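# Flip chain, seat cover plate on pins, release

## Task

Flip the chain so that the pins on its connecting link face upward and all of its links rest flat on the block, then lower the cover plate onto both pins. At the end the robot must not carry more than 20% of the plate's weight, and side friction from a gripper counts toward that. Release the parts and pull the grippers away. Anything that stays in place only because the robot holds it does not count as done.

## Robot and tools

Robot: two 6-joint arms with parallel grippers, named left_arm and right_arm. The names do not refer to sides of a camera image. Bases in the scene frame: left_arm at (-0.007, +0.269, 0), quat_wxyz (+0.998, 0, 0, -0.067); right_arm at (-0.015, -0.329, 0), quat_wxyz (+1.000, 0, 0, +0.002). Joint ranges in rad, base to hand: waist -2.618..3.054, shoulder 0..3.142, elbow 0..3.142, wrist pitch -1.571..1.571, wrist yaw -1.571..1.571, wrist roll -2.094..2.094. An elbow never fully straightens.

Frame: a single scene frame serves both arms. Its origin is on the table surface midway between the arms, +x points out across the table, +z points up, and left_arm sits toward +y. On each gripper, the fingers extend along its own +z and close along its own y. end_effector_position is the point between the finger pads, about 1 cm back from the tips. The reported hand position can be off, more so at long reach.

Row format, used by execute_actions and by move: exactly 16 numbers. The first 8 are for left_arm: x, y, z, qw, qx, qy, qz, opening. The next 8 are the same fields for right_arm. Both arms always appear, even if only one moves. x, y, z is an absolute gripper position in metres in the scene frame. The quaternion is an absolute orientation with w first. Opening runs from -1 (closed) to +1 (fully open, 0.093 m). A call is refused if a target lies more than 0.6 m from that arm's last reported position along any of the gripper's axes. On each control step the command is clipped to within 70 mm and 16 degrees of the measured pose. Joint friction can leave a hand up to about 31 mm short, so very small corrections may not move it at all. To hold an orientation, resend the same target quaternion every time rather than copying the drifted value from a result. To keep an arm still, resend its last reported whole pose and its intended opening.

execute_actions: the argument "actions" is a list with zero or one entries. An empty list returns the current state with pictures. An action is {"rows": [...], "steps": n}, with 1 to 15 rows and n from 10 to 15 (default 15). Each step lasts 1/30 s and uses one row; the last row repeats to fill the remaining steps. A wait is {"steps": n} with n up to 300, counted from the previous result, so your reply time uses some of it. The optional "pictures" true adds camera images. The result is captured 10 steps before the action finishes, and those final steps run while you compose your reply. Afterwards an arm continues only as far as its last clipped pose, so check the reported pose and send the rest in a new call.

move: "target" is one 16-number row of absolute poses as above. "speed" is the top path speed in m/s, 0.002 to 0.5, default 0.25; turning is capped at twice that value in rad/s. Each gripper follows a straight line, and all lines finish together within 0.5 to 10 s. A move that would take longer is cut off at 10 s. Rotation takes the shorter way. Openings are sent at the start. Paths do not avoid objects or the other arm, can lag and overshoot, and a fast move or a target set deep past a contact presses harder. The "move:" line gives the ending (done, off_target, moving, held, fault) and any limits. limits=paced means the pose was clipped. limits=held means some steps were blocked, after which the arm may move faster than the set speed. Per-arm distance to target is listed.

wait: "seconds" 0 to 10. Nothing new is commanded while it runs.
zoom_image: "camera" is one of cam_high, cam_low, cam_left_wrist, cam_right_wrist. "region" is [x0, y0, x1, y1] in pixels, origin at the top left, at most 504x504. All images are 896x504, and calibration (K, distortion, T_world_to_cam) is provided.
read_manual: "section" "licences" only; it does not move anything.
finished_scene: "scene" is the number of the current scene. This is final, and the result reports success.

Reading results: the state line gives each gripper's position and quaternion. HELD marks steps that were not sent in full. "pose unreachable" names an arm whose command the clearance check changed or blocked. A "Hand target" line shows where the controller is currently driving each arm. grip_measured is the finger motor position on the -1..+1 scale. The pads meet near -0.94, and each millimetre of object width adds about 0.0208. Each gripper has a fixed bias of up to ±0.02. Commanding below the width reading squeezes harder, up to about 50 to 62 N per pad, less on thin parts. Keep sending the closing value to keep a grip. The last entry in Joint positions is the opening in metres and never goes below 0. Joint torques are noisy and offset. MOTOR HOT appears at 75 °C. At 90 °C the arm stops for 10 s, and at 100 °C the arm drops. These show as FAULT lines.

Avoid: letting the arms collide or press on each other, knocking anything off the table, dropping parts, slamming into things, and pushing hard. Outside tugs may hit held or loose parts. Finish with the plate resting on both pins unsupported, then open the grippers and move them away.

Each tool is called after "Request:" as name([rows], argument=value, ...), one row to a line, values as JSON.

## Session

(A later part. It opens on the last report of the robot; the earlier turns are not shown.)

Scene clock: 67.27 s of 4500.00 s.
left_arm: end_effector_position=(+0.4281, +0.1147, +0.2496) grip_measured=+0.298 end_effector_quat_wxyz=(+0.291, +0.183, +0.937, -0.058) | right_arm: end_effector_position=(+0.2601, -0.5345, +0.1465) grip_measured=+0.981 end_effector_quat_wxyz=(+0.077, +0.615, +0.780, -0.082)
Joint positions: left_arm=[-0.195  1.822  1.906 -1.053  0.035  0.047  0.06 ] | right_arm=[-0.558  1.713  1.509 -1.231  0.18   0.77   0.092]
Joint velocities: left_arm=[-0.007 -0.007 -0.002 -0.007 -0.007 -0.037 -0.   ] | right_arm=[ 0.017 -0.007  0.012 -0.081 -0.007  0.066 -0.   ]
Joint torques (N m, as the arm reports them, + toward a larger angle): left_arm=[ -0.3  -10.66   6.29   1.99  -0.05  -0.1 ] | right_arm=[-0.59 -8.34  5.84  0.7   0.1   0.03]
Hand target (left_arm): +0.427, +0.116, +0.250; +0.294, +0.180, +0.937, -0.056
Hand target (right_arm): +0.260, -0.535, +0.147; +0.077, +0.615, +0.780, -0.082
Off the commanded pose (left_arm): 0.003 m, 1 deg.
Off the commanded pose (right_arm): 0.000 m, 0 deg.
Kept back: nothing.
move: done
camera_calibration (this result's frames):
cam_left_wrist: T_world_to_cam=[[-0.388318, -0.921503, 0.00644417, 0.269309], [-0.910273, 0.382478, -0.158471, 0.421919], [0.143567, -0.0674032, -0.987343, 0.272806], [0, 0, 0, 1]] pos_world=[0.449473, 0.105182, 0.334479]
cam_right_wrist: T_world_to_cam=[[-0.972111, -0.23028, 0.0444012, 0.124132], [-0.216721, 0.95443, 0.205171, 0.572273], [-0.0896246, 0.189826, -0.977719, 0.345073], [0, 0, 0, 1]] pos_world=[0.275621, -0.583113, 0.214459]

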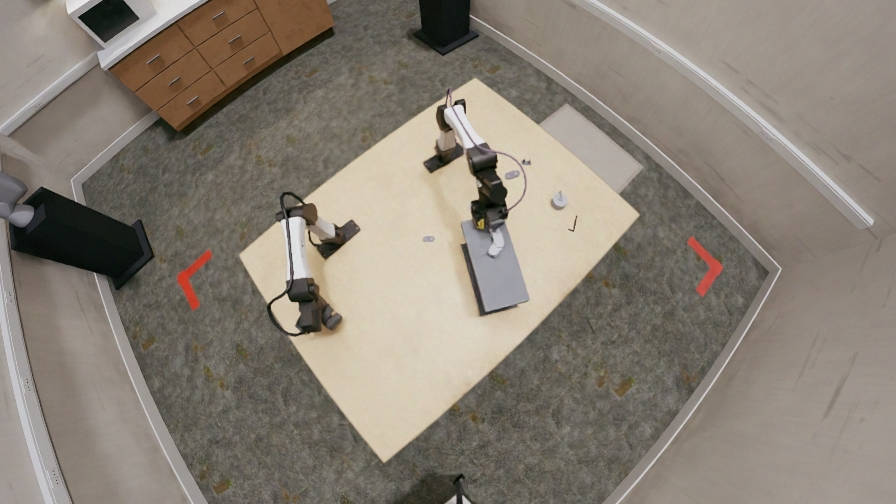

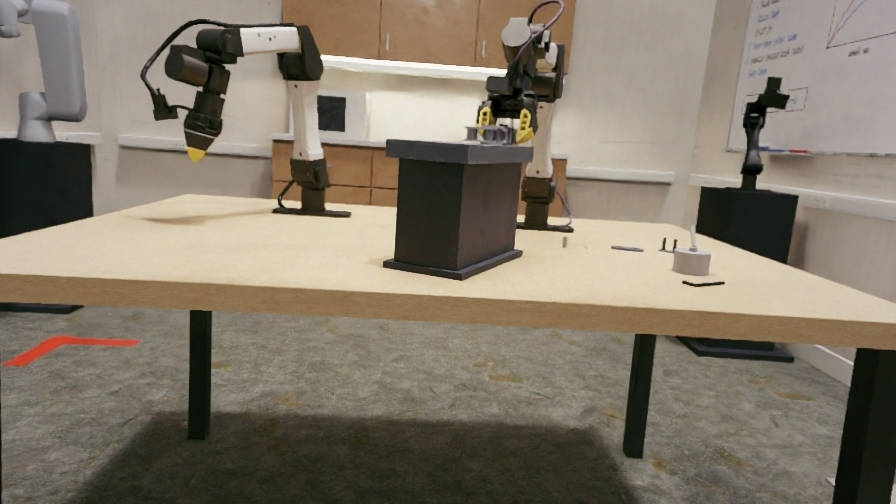

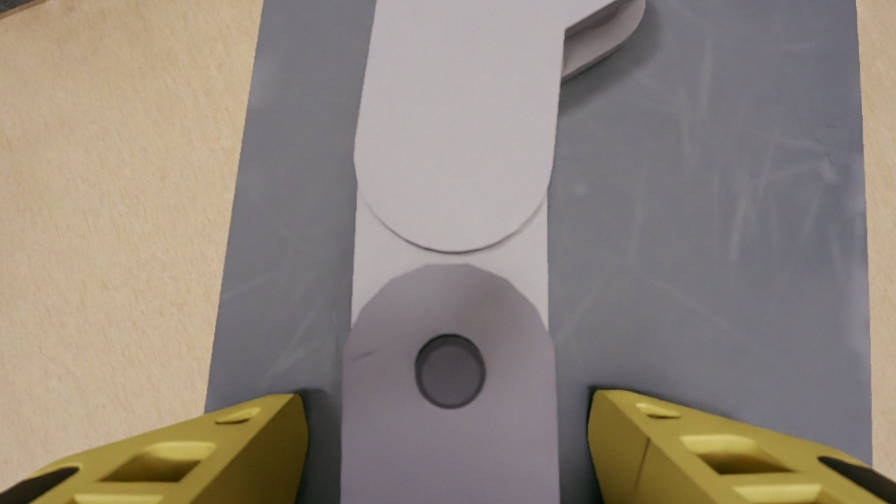

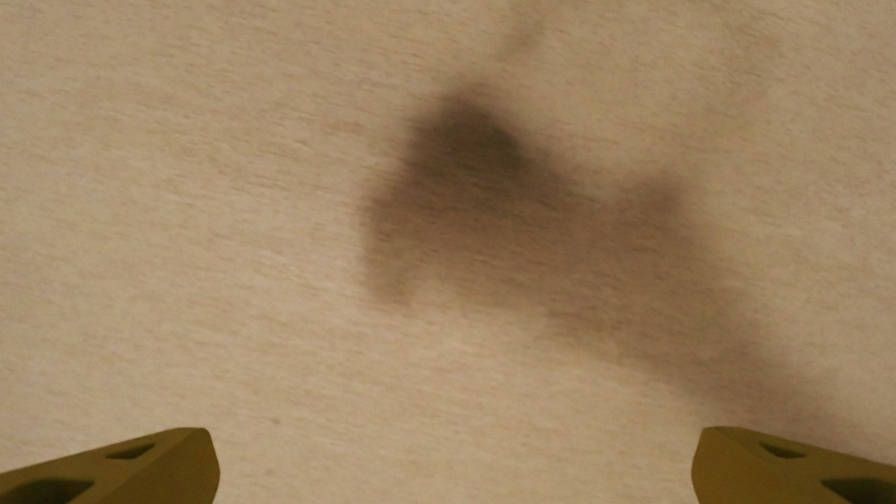

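Seated. Drag.

Request:
move(target=[0.426,0.116,0.25,0.295,0.18,0.937,-0.056,-0.48,0.2601,-0.5345,0.1465,0.077,0.615,0.78,-0.082,1])

Request:
move(target=[0.518,0.066,0.252,0.295,0.2,0.933,-0.063,-0.48,0.2601,-0.5345,0.1465,0.077,0.615,0.78,-0.082,1], speed=0.04)

Request:
move(target=[0.518,0.066,0.252,0.295,0.2,0.933,-0.063,0.3,0.2601,-0.5345,0.1465,0.077,0.615,0.78,-0.082,1])

Request:
move(target=[0.42,0.11,0.4,0.372,0.215,0.898,-0.089,0.3,0.2601,-0.5345,0.1465,0.077,0.615,0.78,-0.082,1], speed=0.12)

Scene clock: 68.60 s of 4500.00 s.
left_arm: end_effector_position=(+0.4284, +0.1144, +0.2498) grip_measured=-0.462 end_effector_quat_wxyz=(+0.292, +0.183, +0.937, -0.059) | right_arm: end_effector_position=(+0.2601, -0.5345, +0.1465) grip_measured=+0.981 end_effector_quat_wxyz=(+0.077, +0.615, +0.780, -0.082)
Joint positions: left_arm=[-0.195  1.822  1.906 -1.051  0.036  0.047  0.023] | right_arm=[-0.558  1.713  1.509 -1.231  0.18   0.77   0.092]
Joint velocities: left_arm=[-0.007 -0.022 -0.007 -0.007  0.022  0.037 -0.001] | right_arm=[-0.012  0.002 -0.017 -0.051 -0.051  0.022  0.001]
Joint torques (N m, as the arm reports them, + toward a larger angle): left_arm=[ -0.28 -10.89   6.13   2.08  -0.04  -0.09] | right_arm=[-0.59 -8.33  5.84  0.69  0.11  0.01]
Hand target (left_arm): +0.426, +0.116, +0.250; +0.295, +0.180, +0.937, -0.056
Hand target (right_arm): +0.260, -0.535, +0.147; +0.077, +0.615, +0.780, -0.082
Off the commanded pose (left_arm): 0.003 m, 1 deg.
Off the commanded pose (right_arm): 0.000 m, 0 deg.
Kept back: nothing.
move: done
camera_calibration (this result's frames):
cam_left_wrist: T_world_to_cam=[[-0.38859, -0.921385, 0.00683984, 0.269098], [-0.909907, 0.382558, -0.160373, 0.422658], [0.145148, -0.0685428, -0.987033, 0.272378], [0, 0, 0, 1]] pos_world=[0.449612, 0.104921, 0.334788]
cam_right_wrist: T_world_to_cam=[[-0.972111, -0.23028, 0.0444012, 0.124132], [-0.216721, 0.95443, 0.205171, 0.572273], [-0.0896246, 0.189826, -0.977719, 0.345073], [0, 0, 0, 1]] pos_world=[0.275621, -0.583113, 0.214459]

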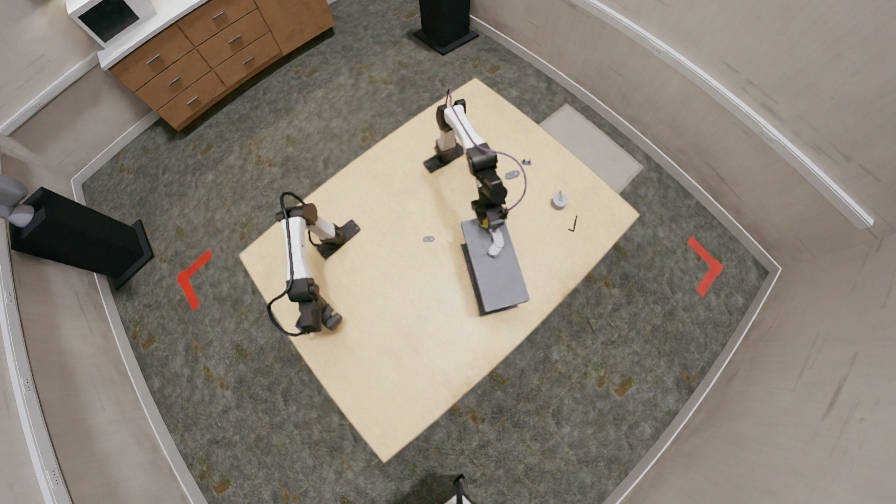

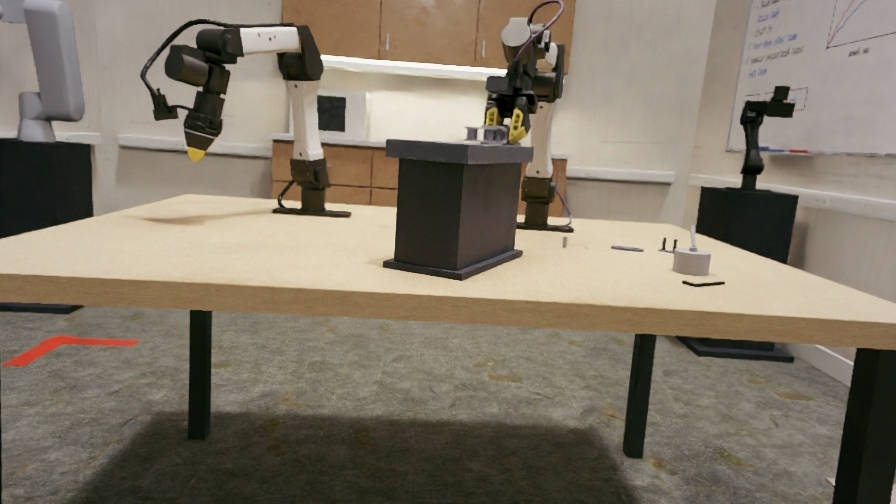

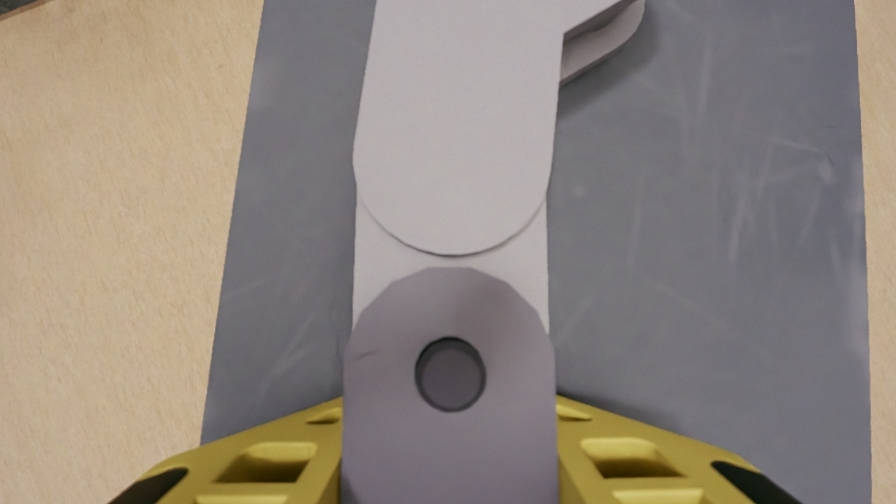

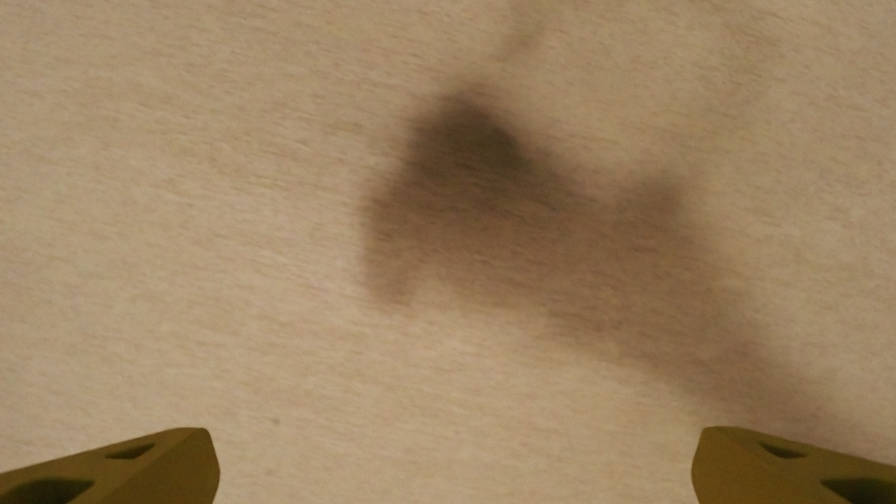

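Scene clock: 71.37 s of 4500.00 s.
left_arm: end_effector_position=(+0.5164, +0.0736, +0.2585) grip_measured=-0.462 end_effector_quat_wxyz=(+0.316, +0.191, +0.927, -0.065) | right_arm: end_effector_position=(+0.2601, -0.5345, +0.1465) grip_measured=+0.981 end_effector_quat_wxyz=(+0.077, +0.615, +0.780, -0.082)
Joint positions: left_arm=[-0.213  2.408  2.857 -1.362  0.036  0.047  0.023] | right_arm=[-0.558  1.713  1.509 -1.231  0.18   0.77   0.092]
Joint velocities: left_arm=[-0.002 -0.017 -0.002 -0.037 -0.007  0.095 -0.002] | right_arm=[ 0.017 -0.002 -0.007  0.007  0.007 -0.051 -0.001]
Joint torques (N m, as the arm reports them, + toward a larger angle): left_arm=[ -0.75 -11.93   8.47   1.95   0.05   0.02] | right_arm=[-0.58 -8.33  5.83  0.69  0.11  0.02]
Hand target (left_arm): +0.517, +0.068, +0.253; +0.313, +0.198, +0.926, -0.066
Hand target (right_arm): +0.260, -0.535, +0.147; +0.077, +0.615, +0.780, -0.082
Off the commanded pose (left_arm): 0.010 m, 3 deg.
Off the commanded pose (right_arm): 0.000 m, 0 deg.
elbow stopped short (left arm): the move would have taken joint 3 (elbow) straighter than the controller allows; a more bent joint 3 avoids this.
Kept back: nothing.
move: off_target (left_arm)
camera_calibration (this result's frames):
cam_left_wrist: T_world_to_cam=[[-0.405645, -0.914026, 0.00304823, 0.274867], [-0.893302, 0.395737, -0.21308, 0.523861], [0.193554, -0.0891577, -0.97703, 0.23928], [0, 0, 0, 1]] pos_world=[0.533151, 0.065258, 0.34457]
cam_right_wrist: T_world_to_cam=[[-0.972111, -0.23028, 0.0444012, 0.124132], [-0.216721, 0.95443, 0.205171, 0.572273], [-0.0896246, 0.189826, -0.977719, 0.345073], [0, 0, 0, 1]] pos_world=[0.275621, -0.583113, 0.214459]

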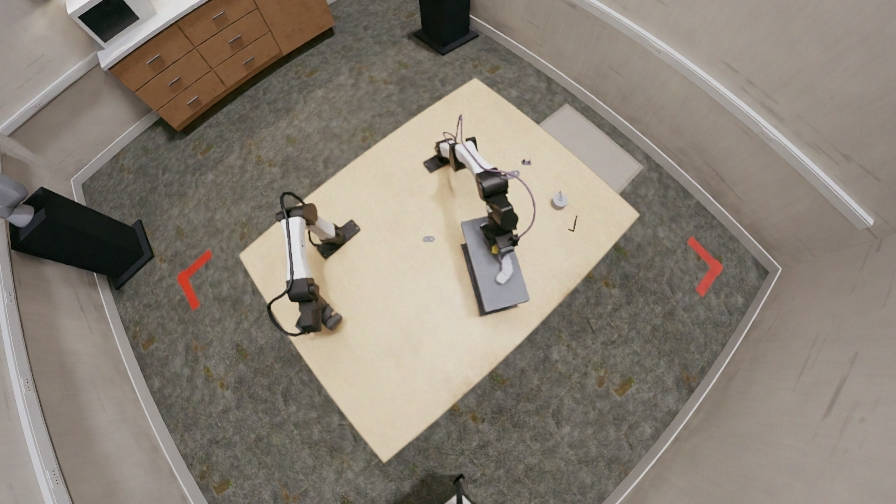

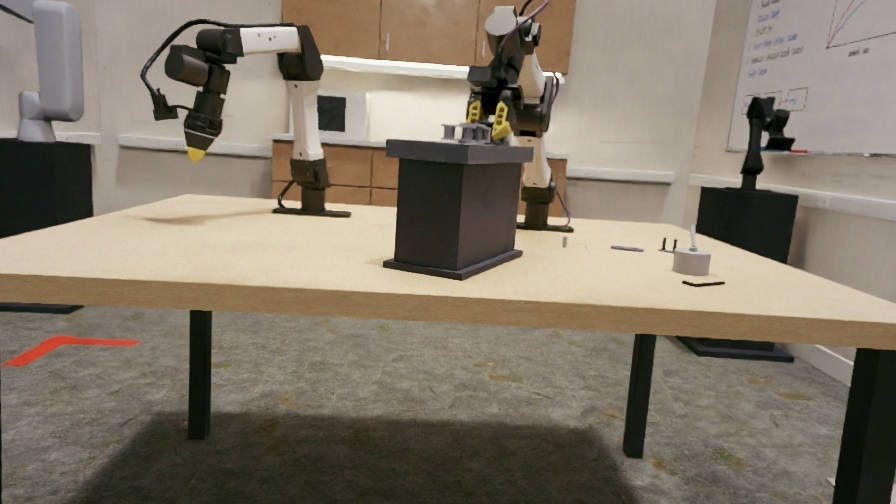

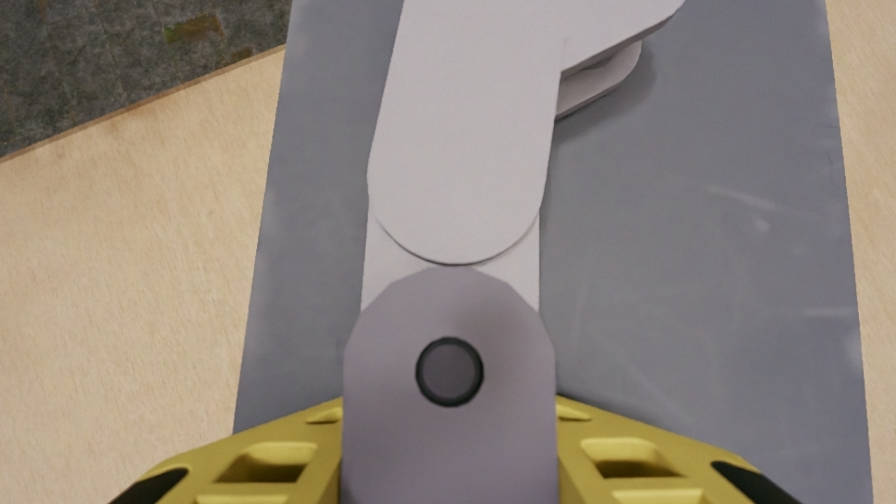

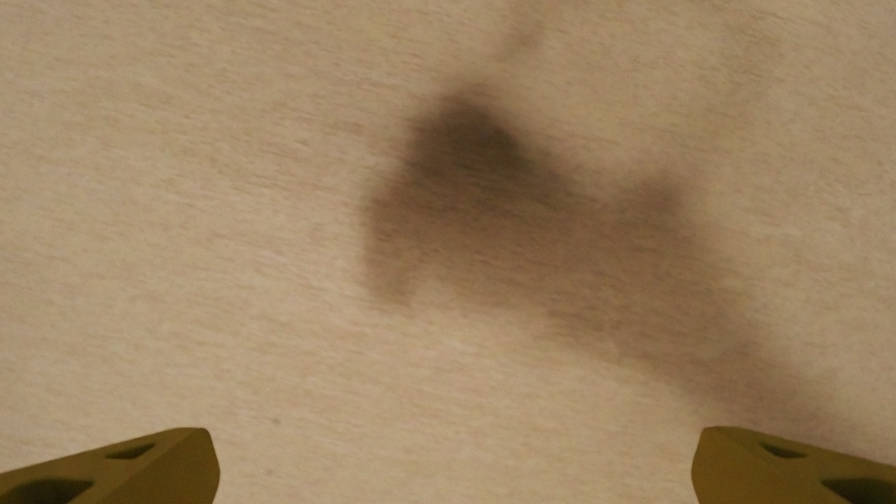

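Scene clock: 72.13 s of 4500.00 s.
left_arm: end_effector_position=(+0.5157, +0.0716, +0.2585) grip_measured=+0.298 end_effector_quat_wxyz=(+0.316, +0.193, +0.927, -0.066) | right_arm: end_effector_position=(+0.2601, -0.5345, +0.1465) grip_measured=+0.981 end_effector_quat_wxyz=(+0.077, +0.615, +0.780, -0.082)
Joint positions: left_arm=[-0.217  2.408  2.857 -1.362  0.036  0.047  0.06 ] | right_arm=[-0.558  1.713  1.509 -1.231  0.18   0.77   0.092]
Joint velocities: left_arm=[-0.012 -0.002  0.002 -0.007 -0.022  0.037 -0.   ] | right_arm=[ 0.012 -0.007 -0.037  0.066  0.125 -0.007  0.001]
Joint torques (N m, as the arm reports them, + toward a larger angle): left_arm=[ -0.57 -11.8    8.52   1.95   0.01   0.04] | right_arm=[-0.66 -8.32  5.81  0.71  0.1   0.01]
Hand target (left_arm): +0.518, +0.066, +0.252; +0.313, +0.198, +0.927, -0.066
Hand target (right_arm): +0.260, -0.535, +0.147; +0.077, +0.615, +0.780, -0.082
Off the commanded pose (left_arm): 0.009 m, 3 deg.
Off the commanded pose (right_arm): 0.000 m, 0 deg.
elbow stopped short (left arm): the move would have taken joint 3 (elbow) straighter than the controller allows; a more bent joint 3 avoids this.
Kept back: nothing.
move: off_target (left_arm)
camera_calibration (this result's frames):
cam_left_wrist: T_world_to_cam=[[-0.409129, -0.912471, 0.00304823, 0.274424], [-0.891786, 0.399142, -0.21308, 0.522955], [0.193212, -0.0898954, -0.97703, 0.239476], [0, 0, 0, 1]] pos_world=[0.532369, 0.0631985, 0.34457]
cam_right_wrist: T_world_to_cam=[[-0.972111, -0.23028, 0.0444012, 0.124132], [-0.216721, 0.95443, 0.205171, 0.572273], [-0.0896246, 0.189826, -0.977719, 0.345073], [0, 0, 0, 1]] pos_world=[0.275621, -0.583113, 0.214459]

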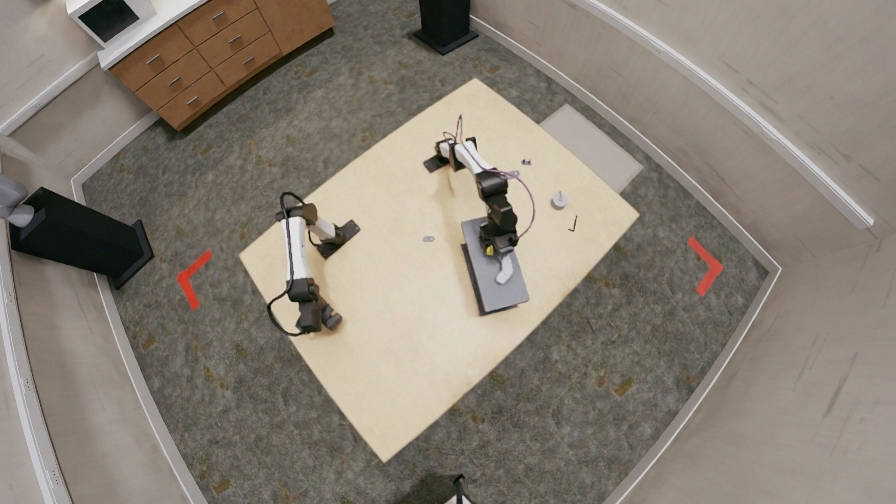

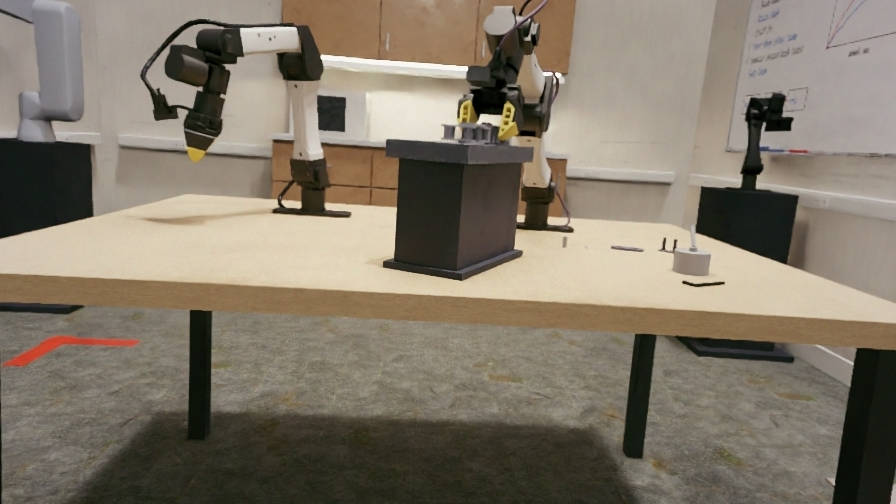

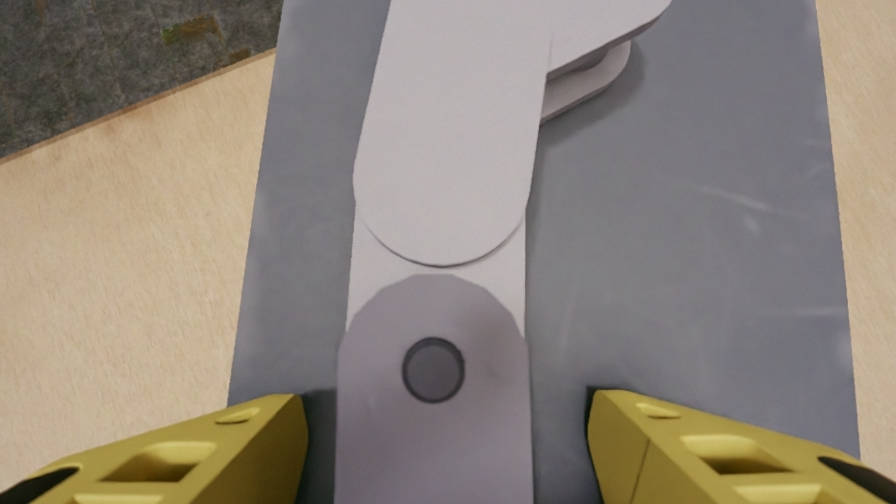

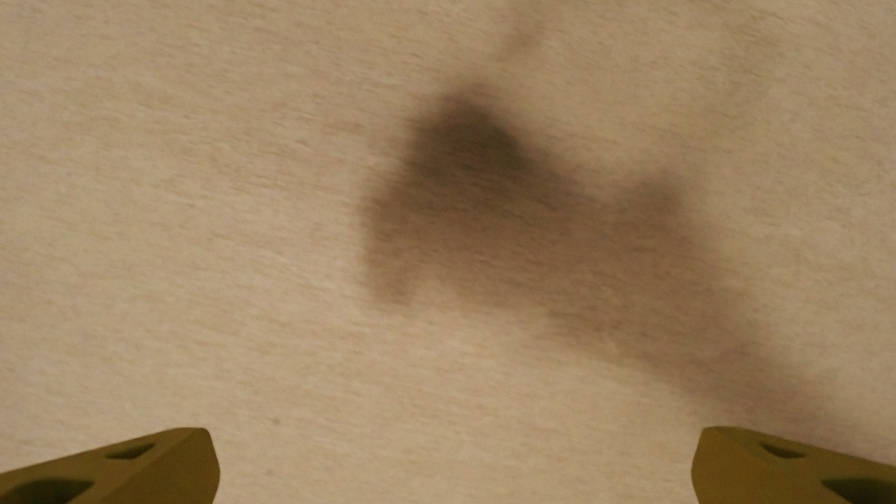

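Scene clock: 74.00 s of 4500.00 s.
left_arm: end_effector_position=(+0.4212, +0.1064, +0.3974) grip_measured=+0.298 end_effector_quat_wxyz=(+0.396, +0.209, +0.890, -0.090) | right_arm: end_effector_position=(+0.2601, -0.5345, +0.1465) grip_measured=+0.981 end_effector_quat_wxyz=(+0.077, +0.615, +0.780, -0.082)
Joint positions: left_arm=[-0.196  2.079  2.865 -1.524  0.091  0.091  0.06 ] | right_arm=[-0.558  1.713  1.509 -1.231  0.18   0.77   0.092]
Joint velocities: left_arm=[ 0.007 -0.022  0.017 -0.066 -0.081  0.022  0.   ] | right_arm=[-0.012 -0.027 -0.007 -0.051  0.095  0.022  0.   ]
Joint torques (N m, as the arm reports them, + toward a larger angle): left_arm=[ 0.41 -9.71  6.47  1.95  0.15  0.11] | right_arm=[-0.57 -8.37  5.88  0.7   0.11  0.03]
Hand target (left_arm): +0.416, +0.110, +0.397; +0.391, +0.212, +0.891, -0.091
Hand target (right_arm): +0.260, -0.535, +0.147; +0.077, +0.615, +0.780, -0.082
Off the commanded pose (left_arm): 0.005 m, 3 deg.
Off the commanded pose (right_arm): 0.000 m, 0 deg.
elbow stopped short (left arm): the move would have taken joint 3 (elbow) straighter than the controller allows; a more bent joint 3 avoids this.
Kept back: nothing.
move: off_target (left_arm)
camera_calibration (this result's frames):
cam_left_wrist: T_world_to_cam=[[-0.453413, -0.891288, -0.00469283, 0.286619], [-0.822118, 0.420247, -0.384077, 0.490755], [0.344295, -0.170287, -0.923289, 0.320125], [0, 0, 0, 1]] pos_world=[0.423197, 0.103735, 0.485401]
cam_right_wrist: T_world_to_cam=[[-0.972111, -0.23028, 0.0444012, 0.124132], [-0.216721, 0.95443, 0.205171, 0.572273], [-0.0896246, 0.189826, -0.977719, 0.345073], [0, 0, 0, 1]] pos_world=[0.275621, -0.583113, 0.214459]

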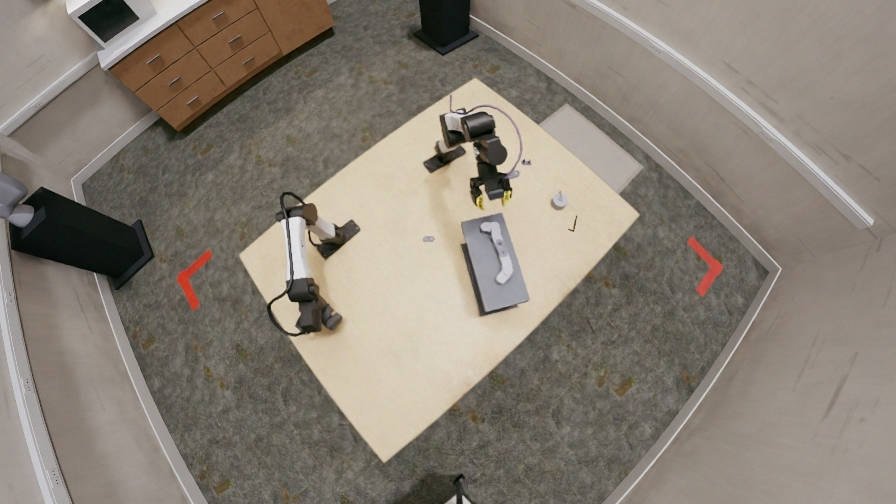

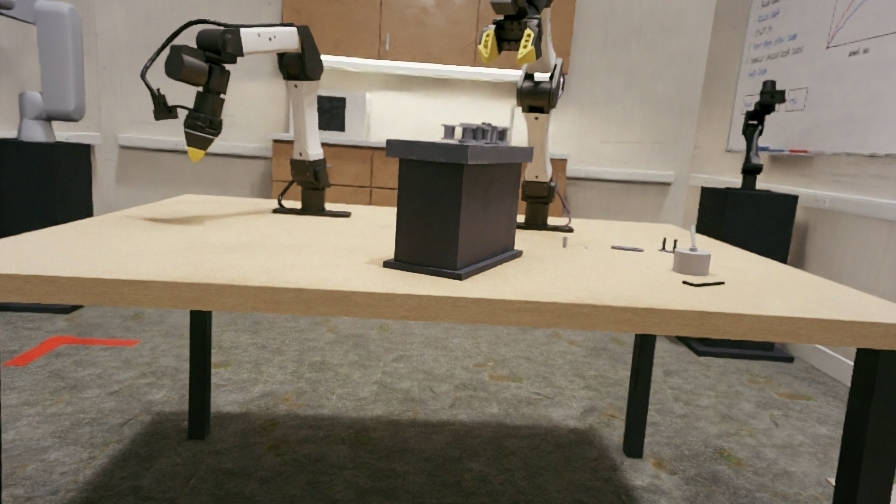

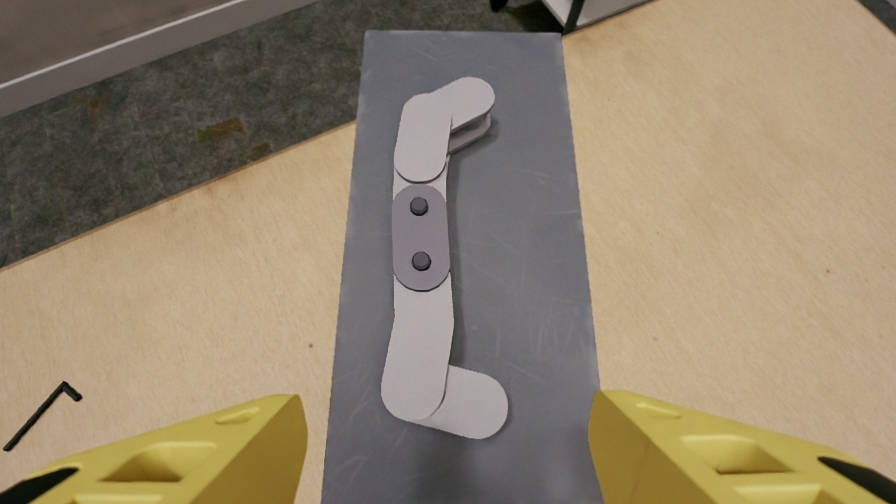

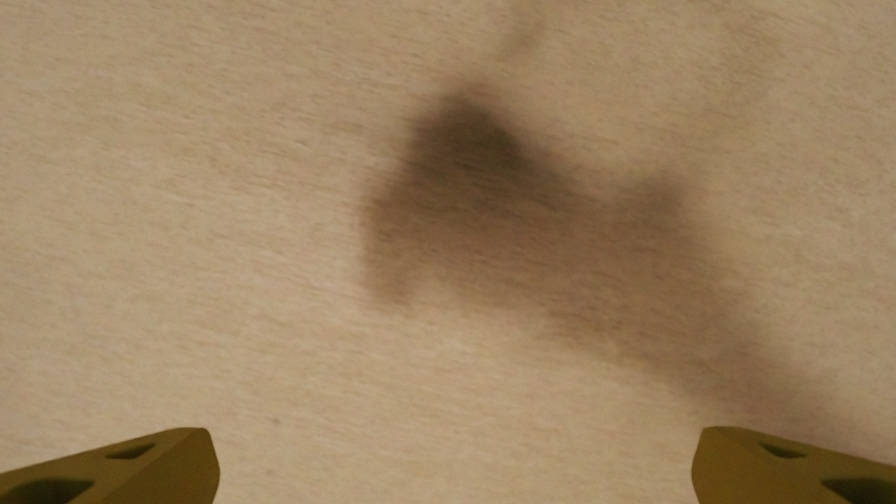

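Request:
finished_scene(scene=2)

The scene is finished: the task was done.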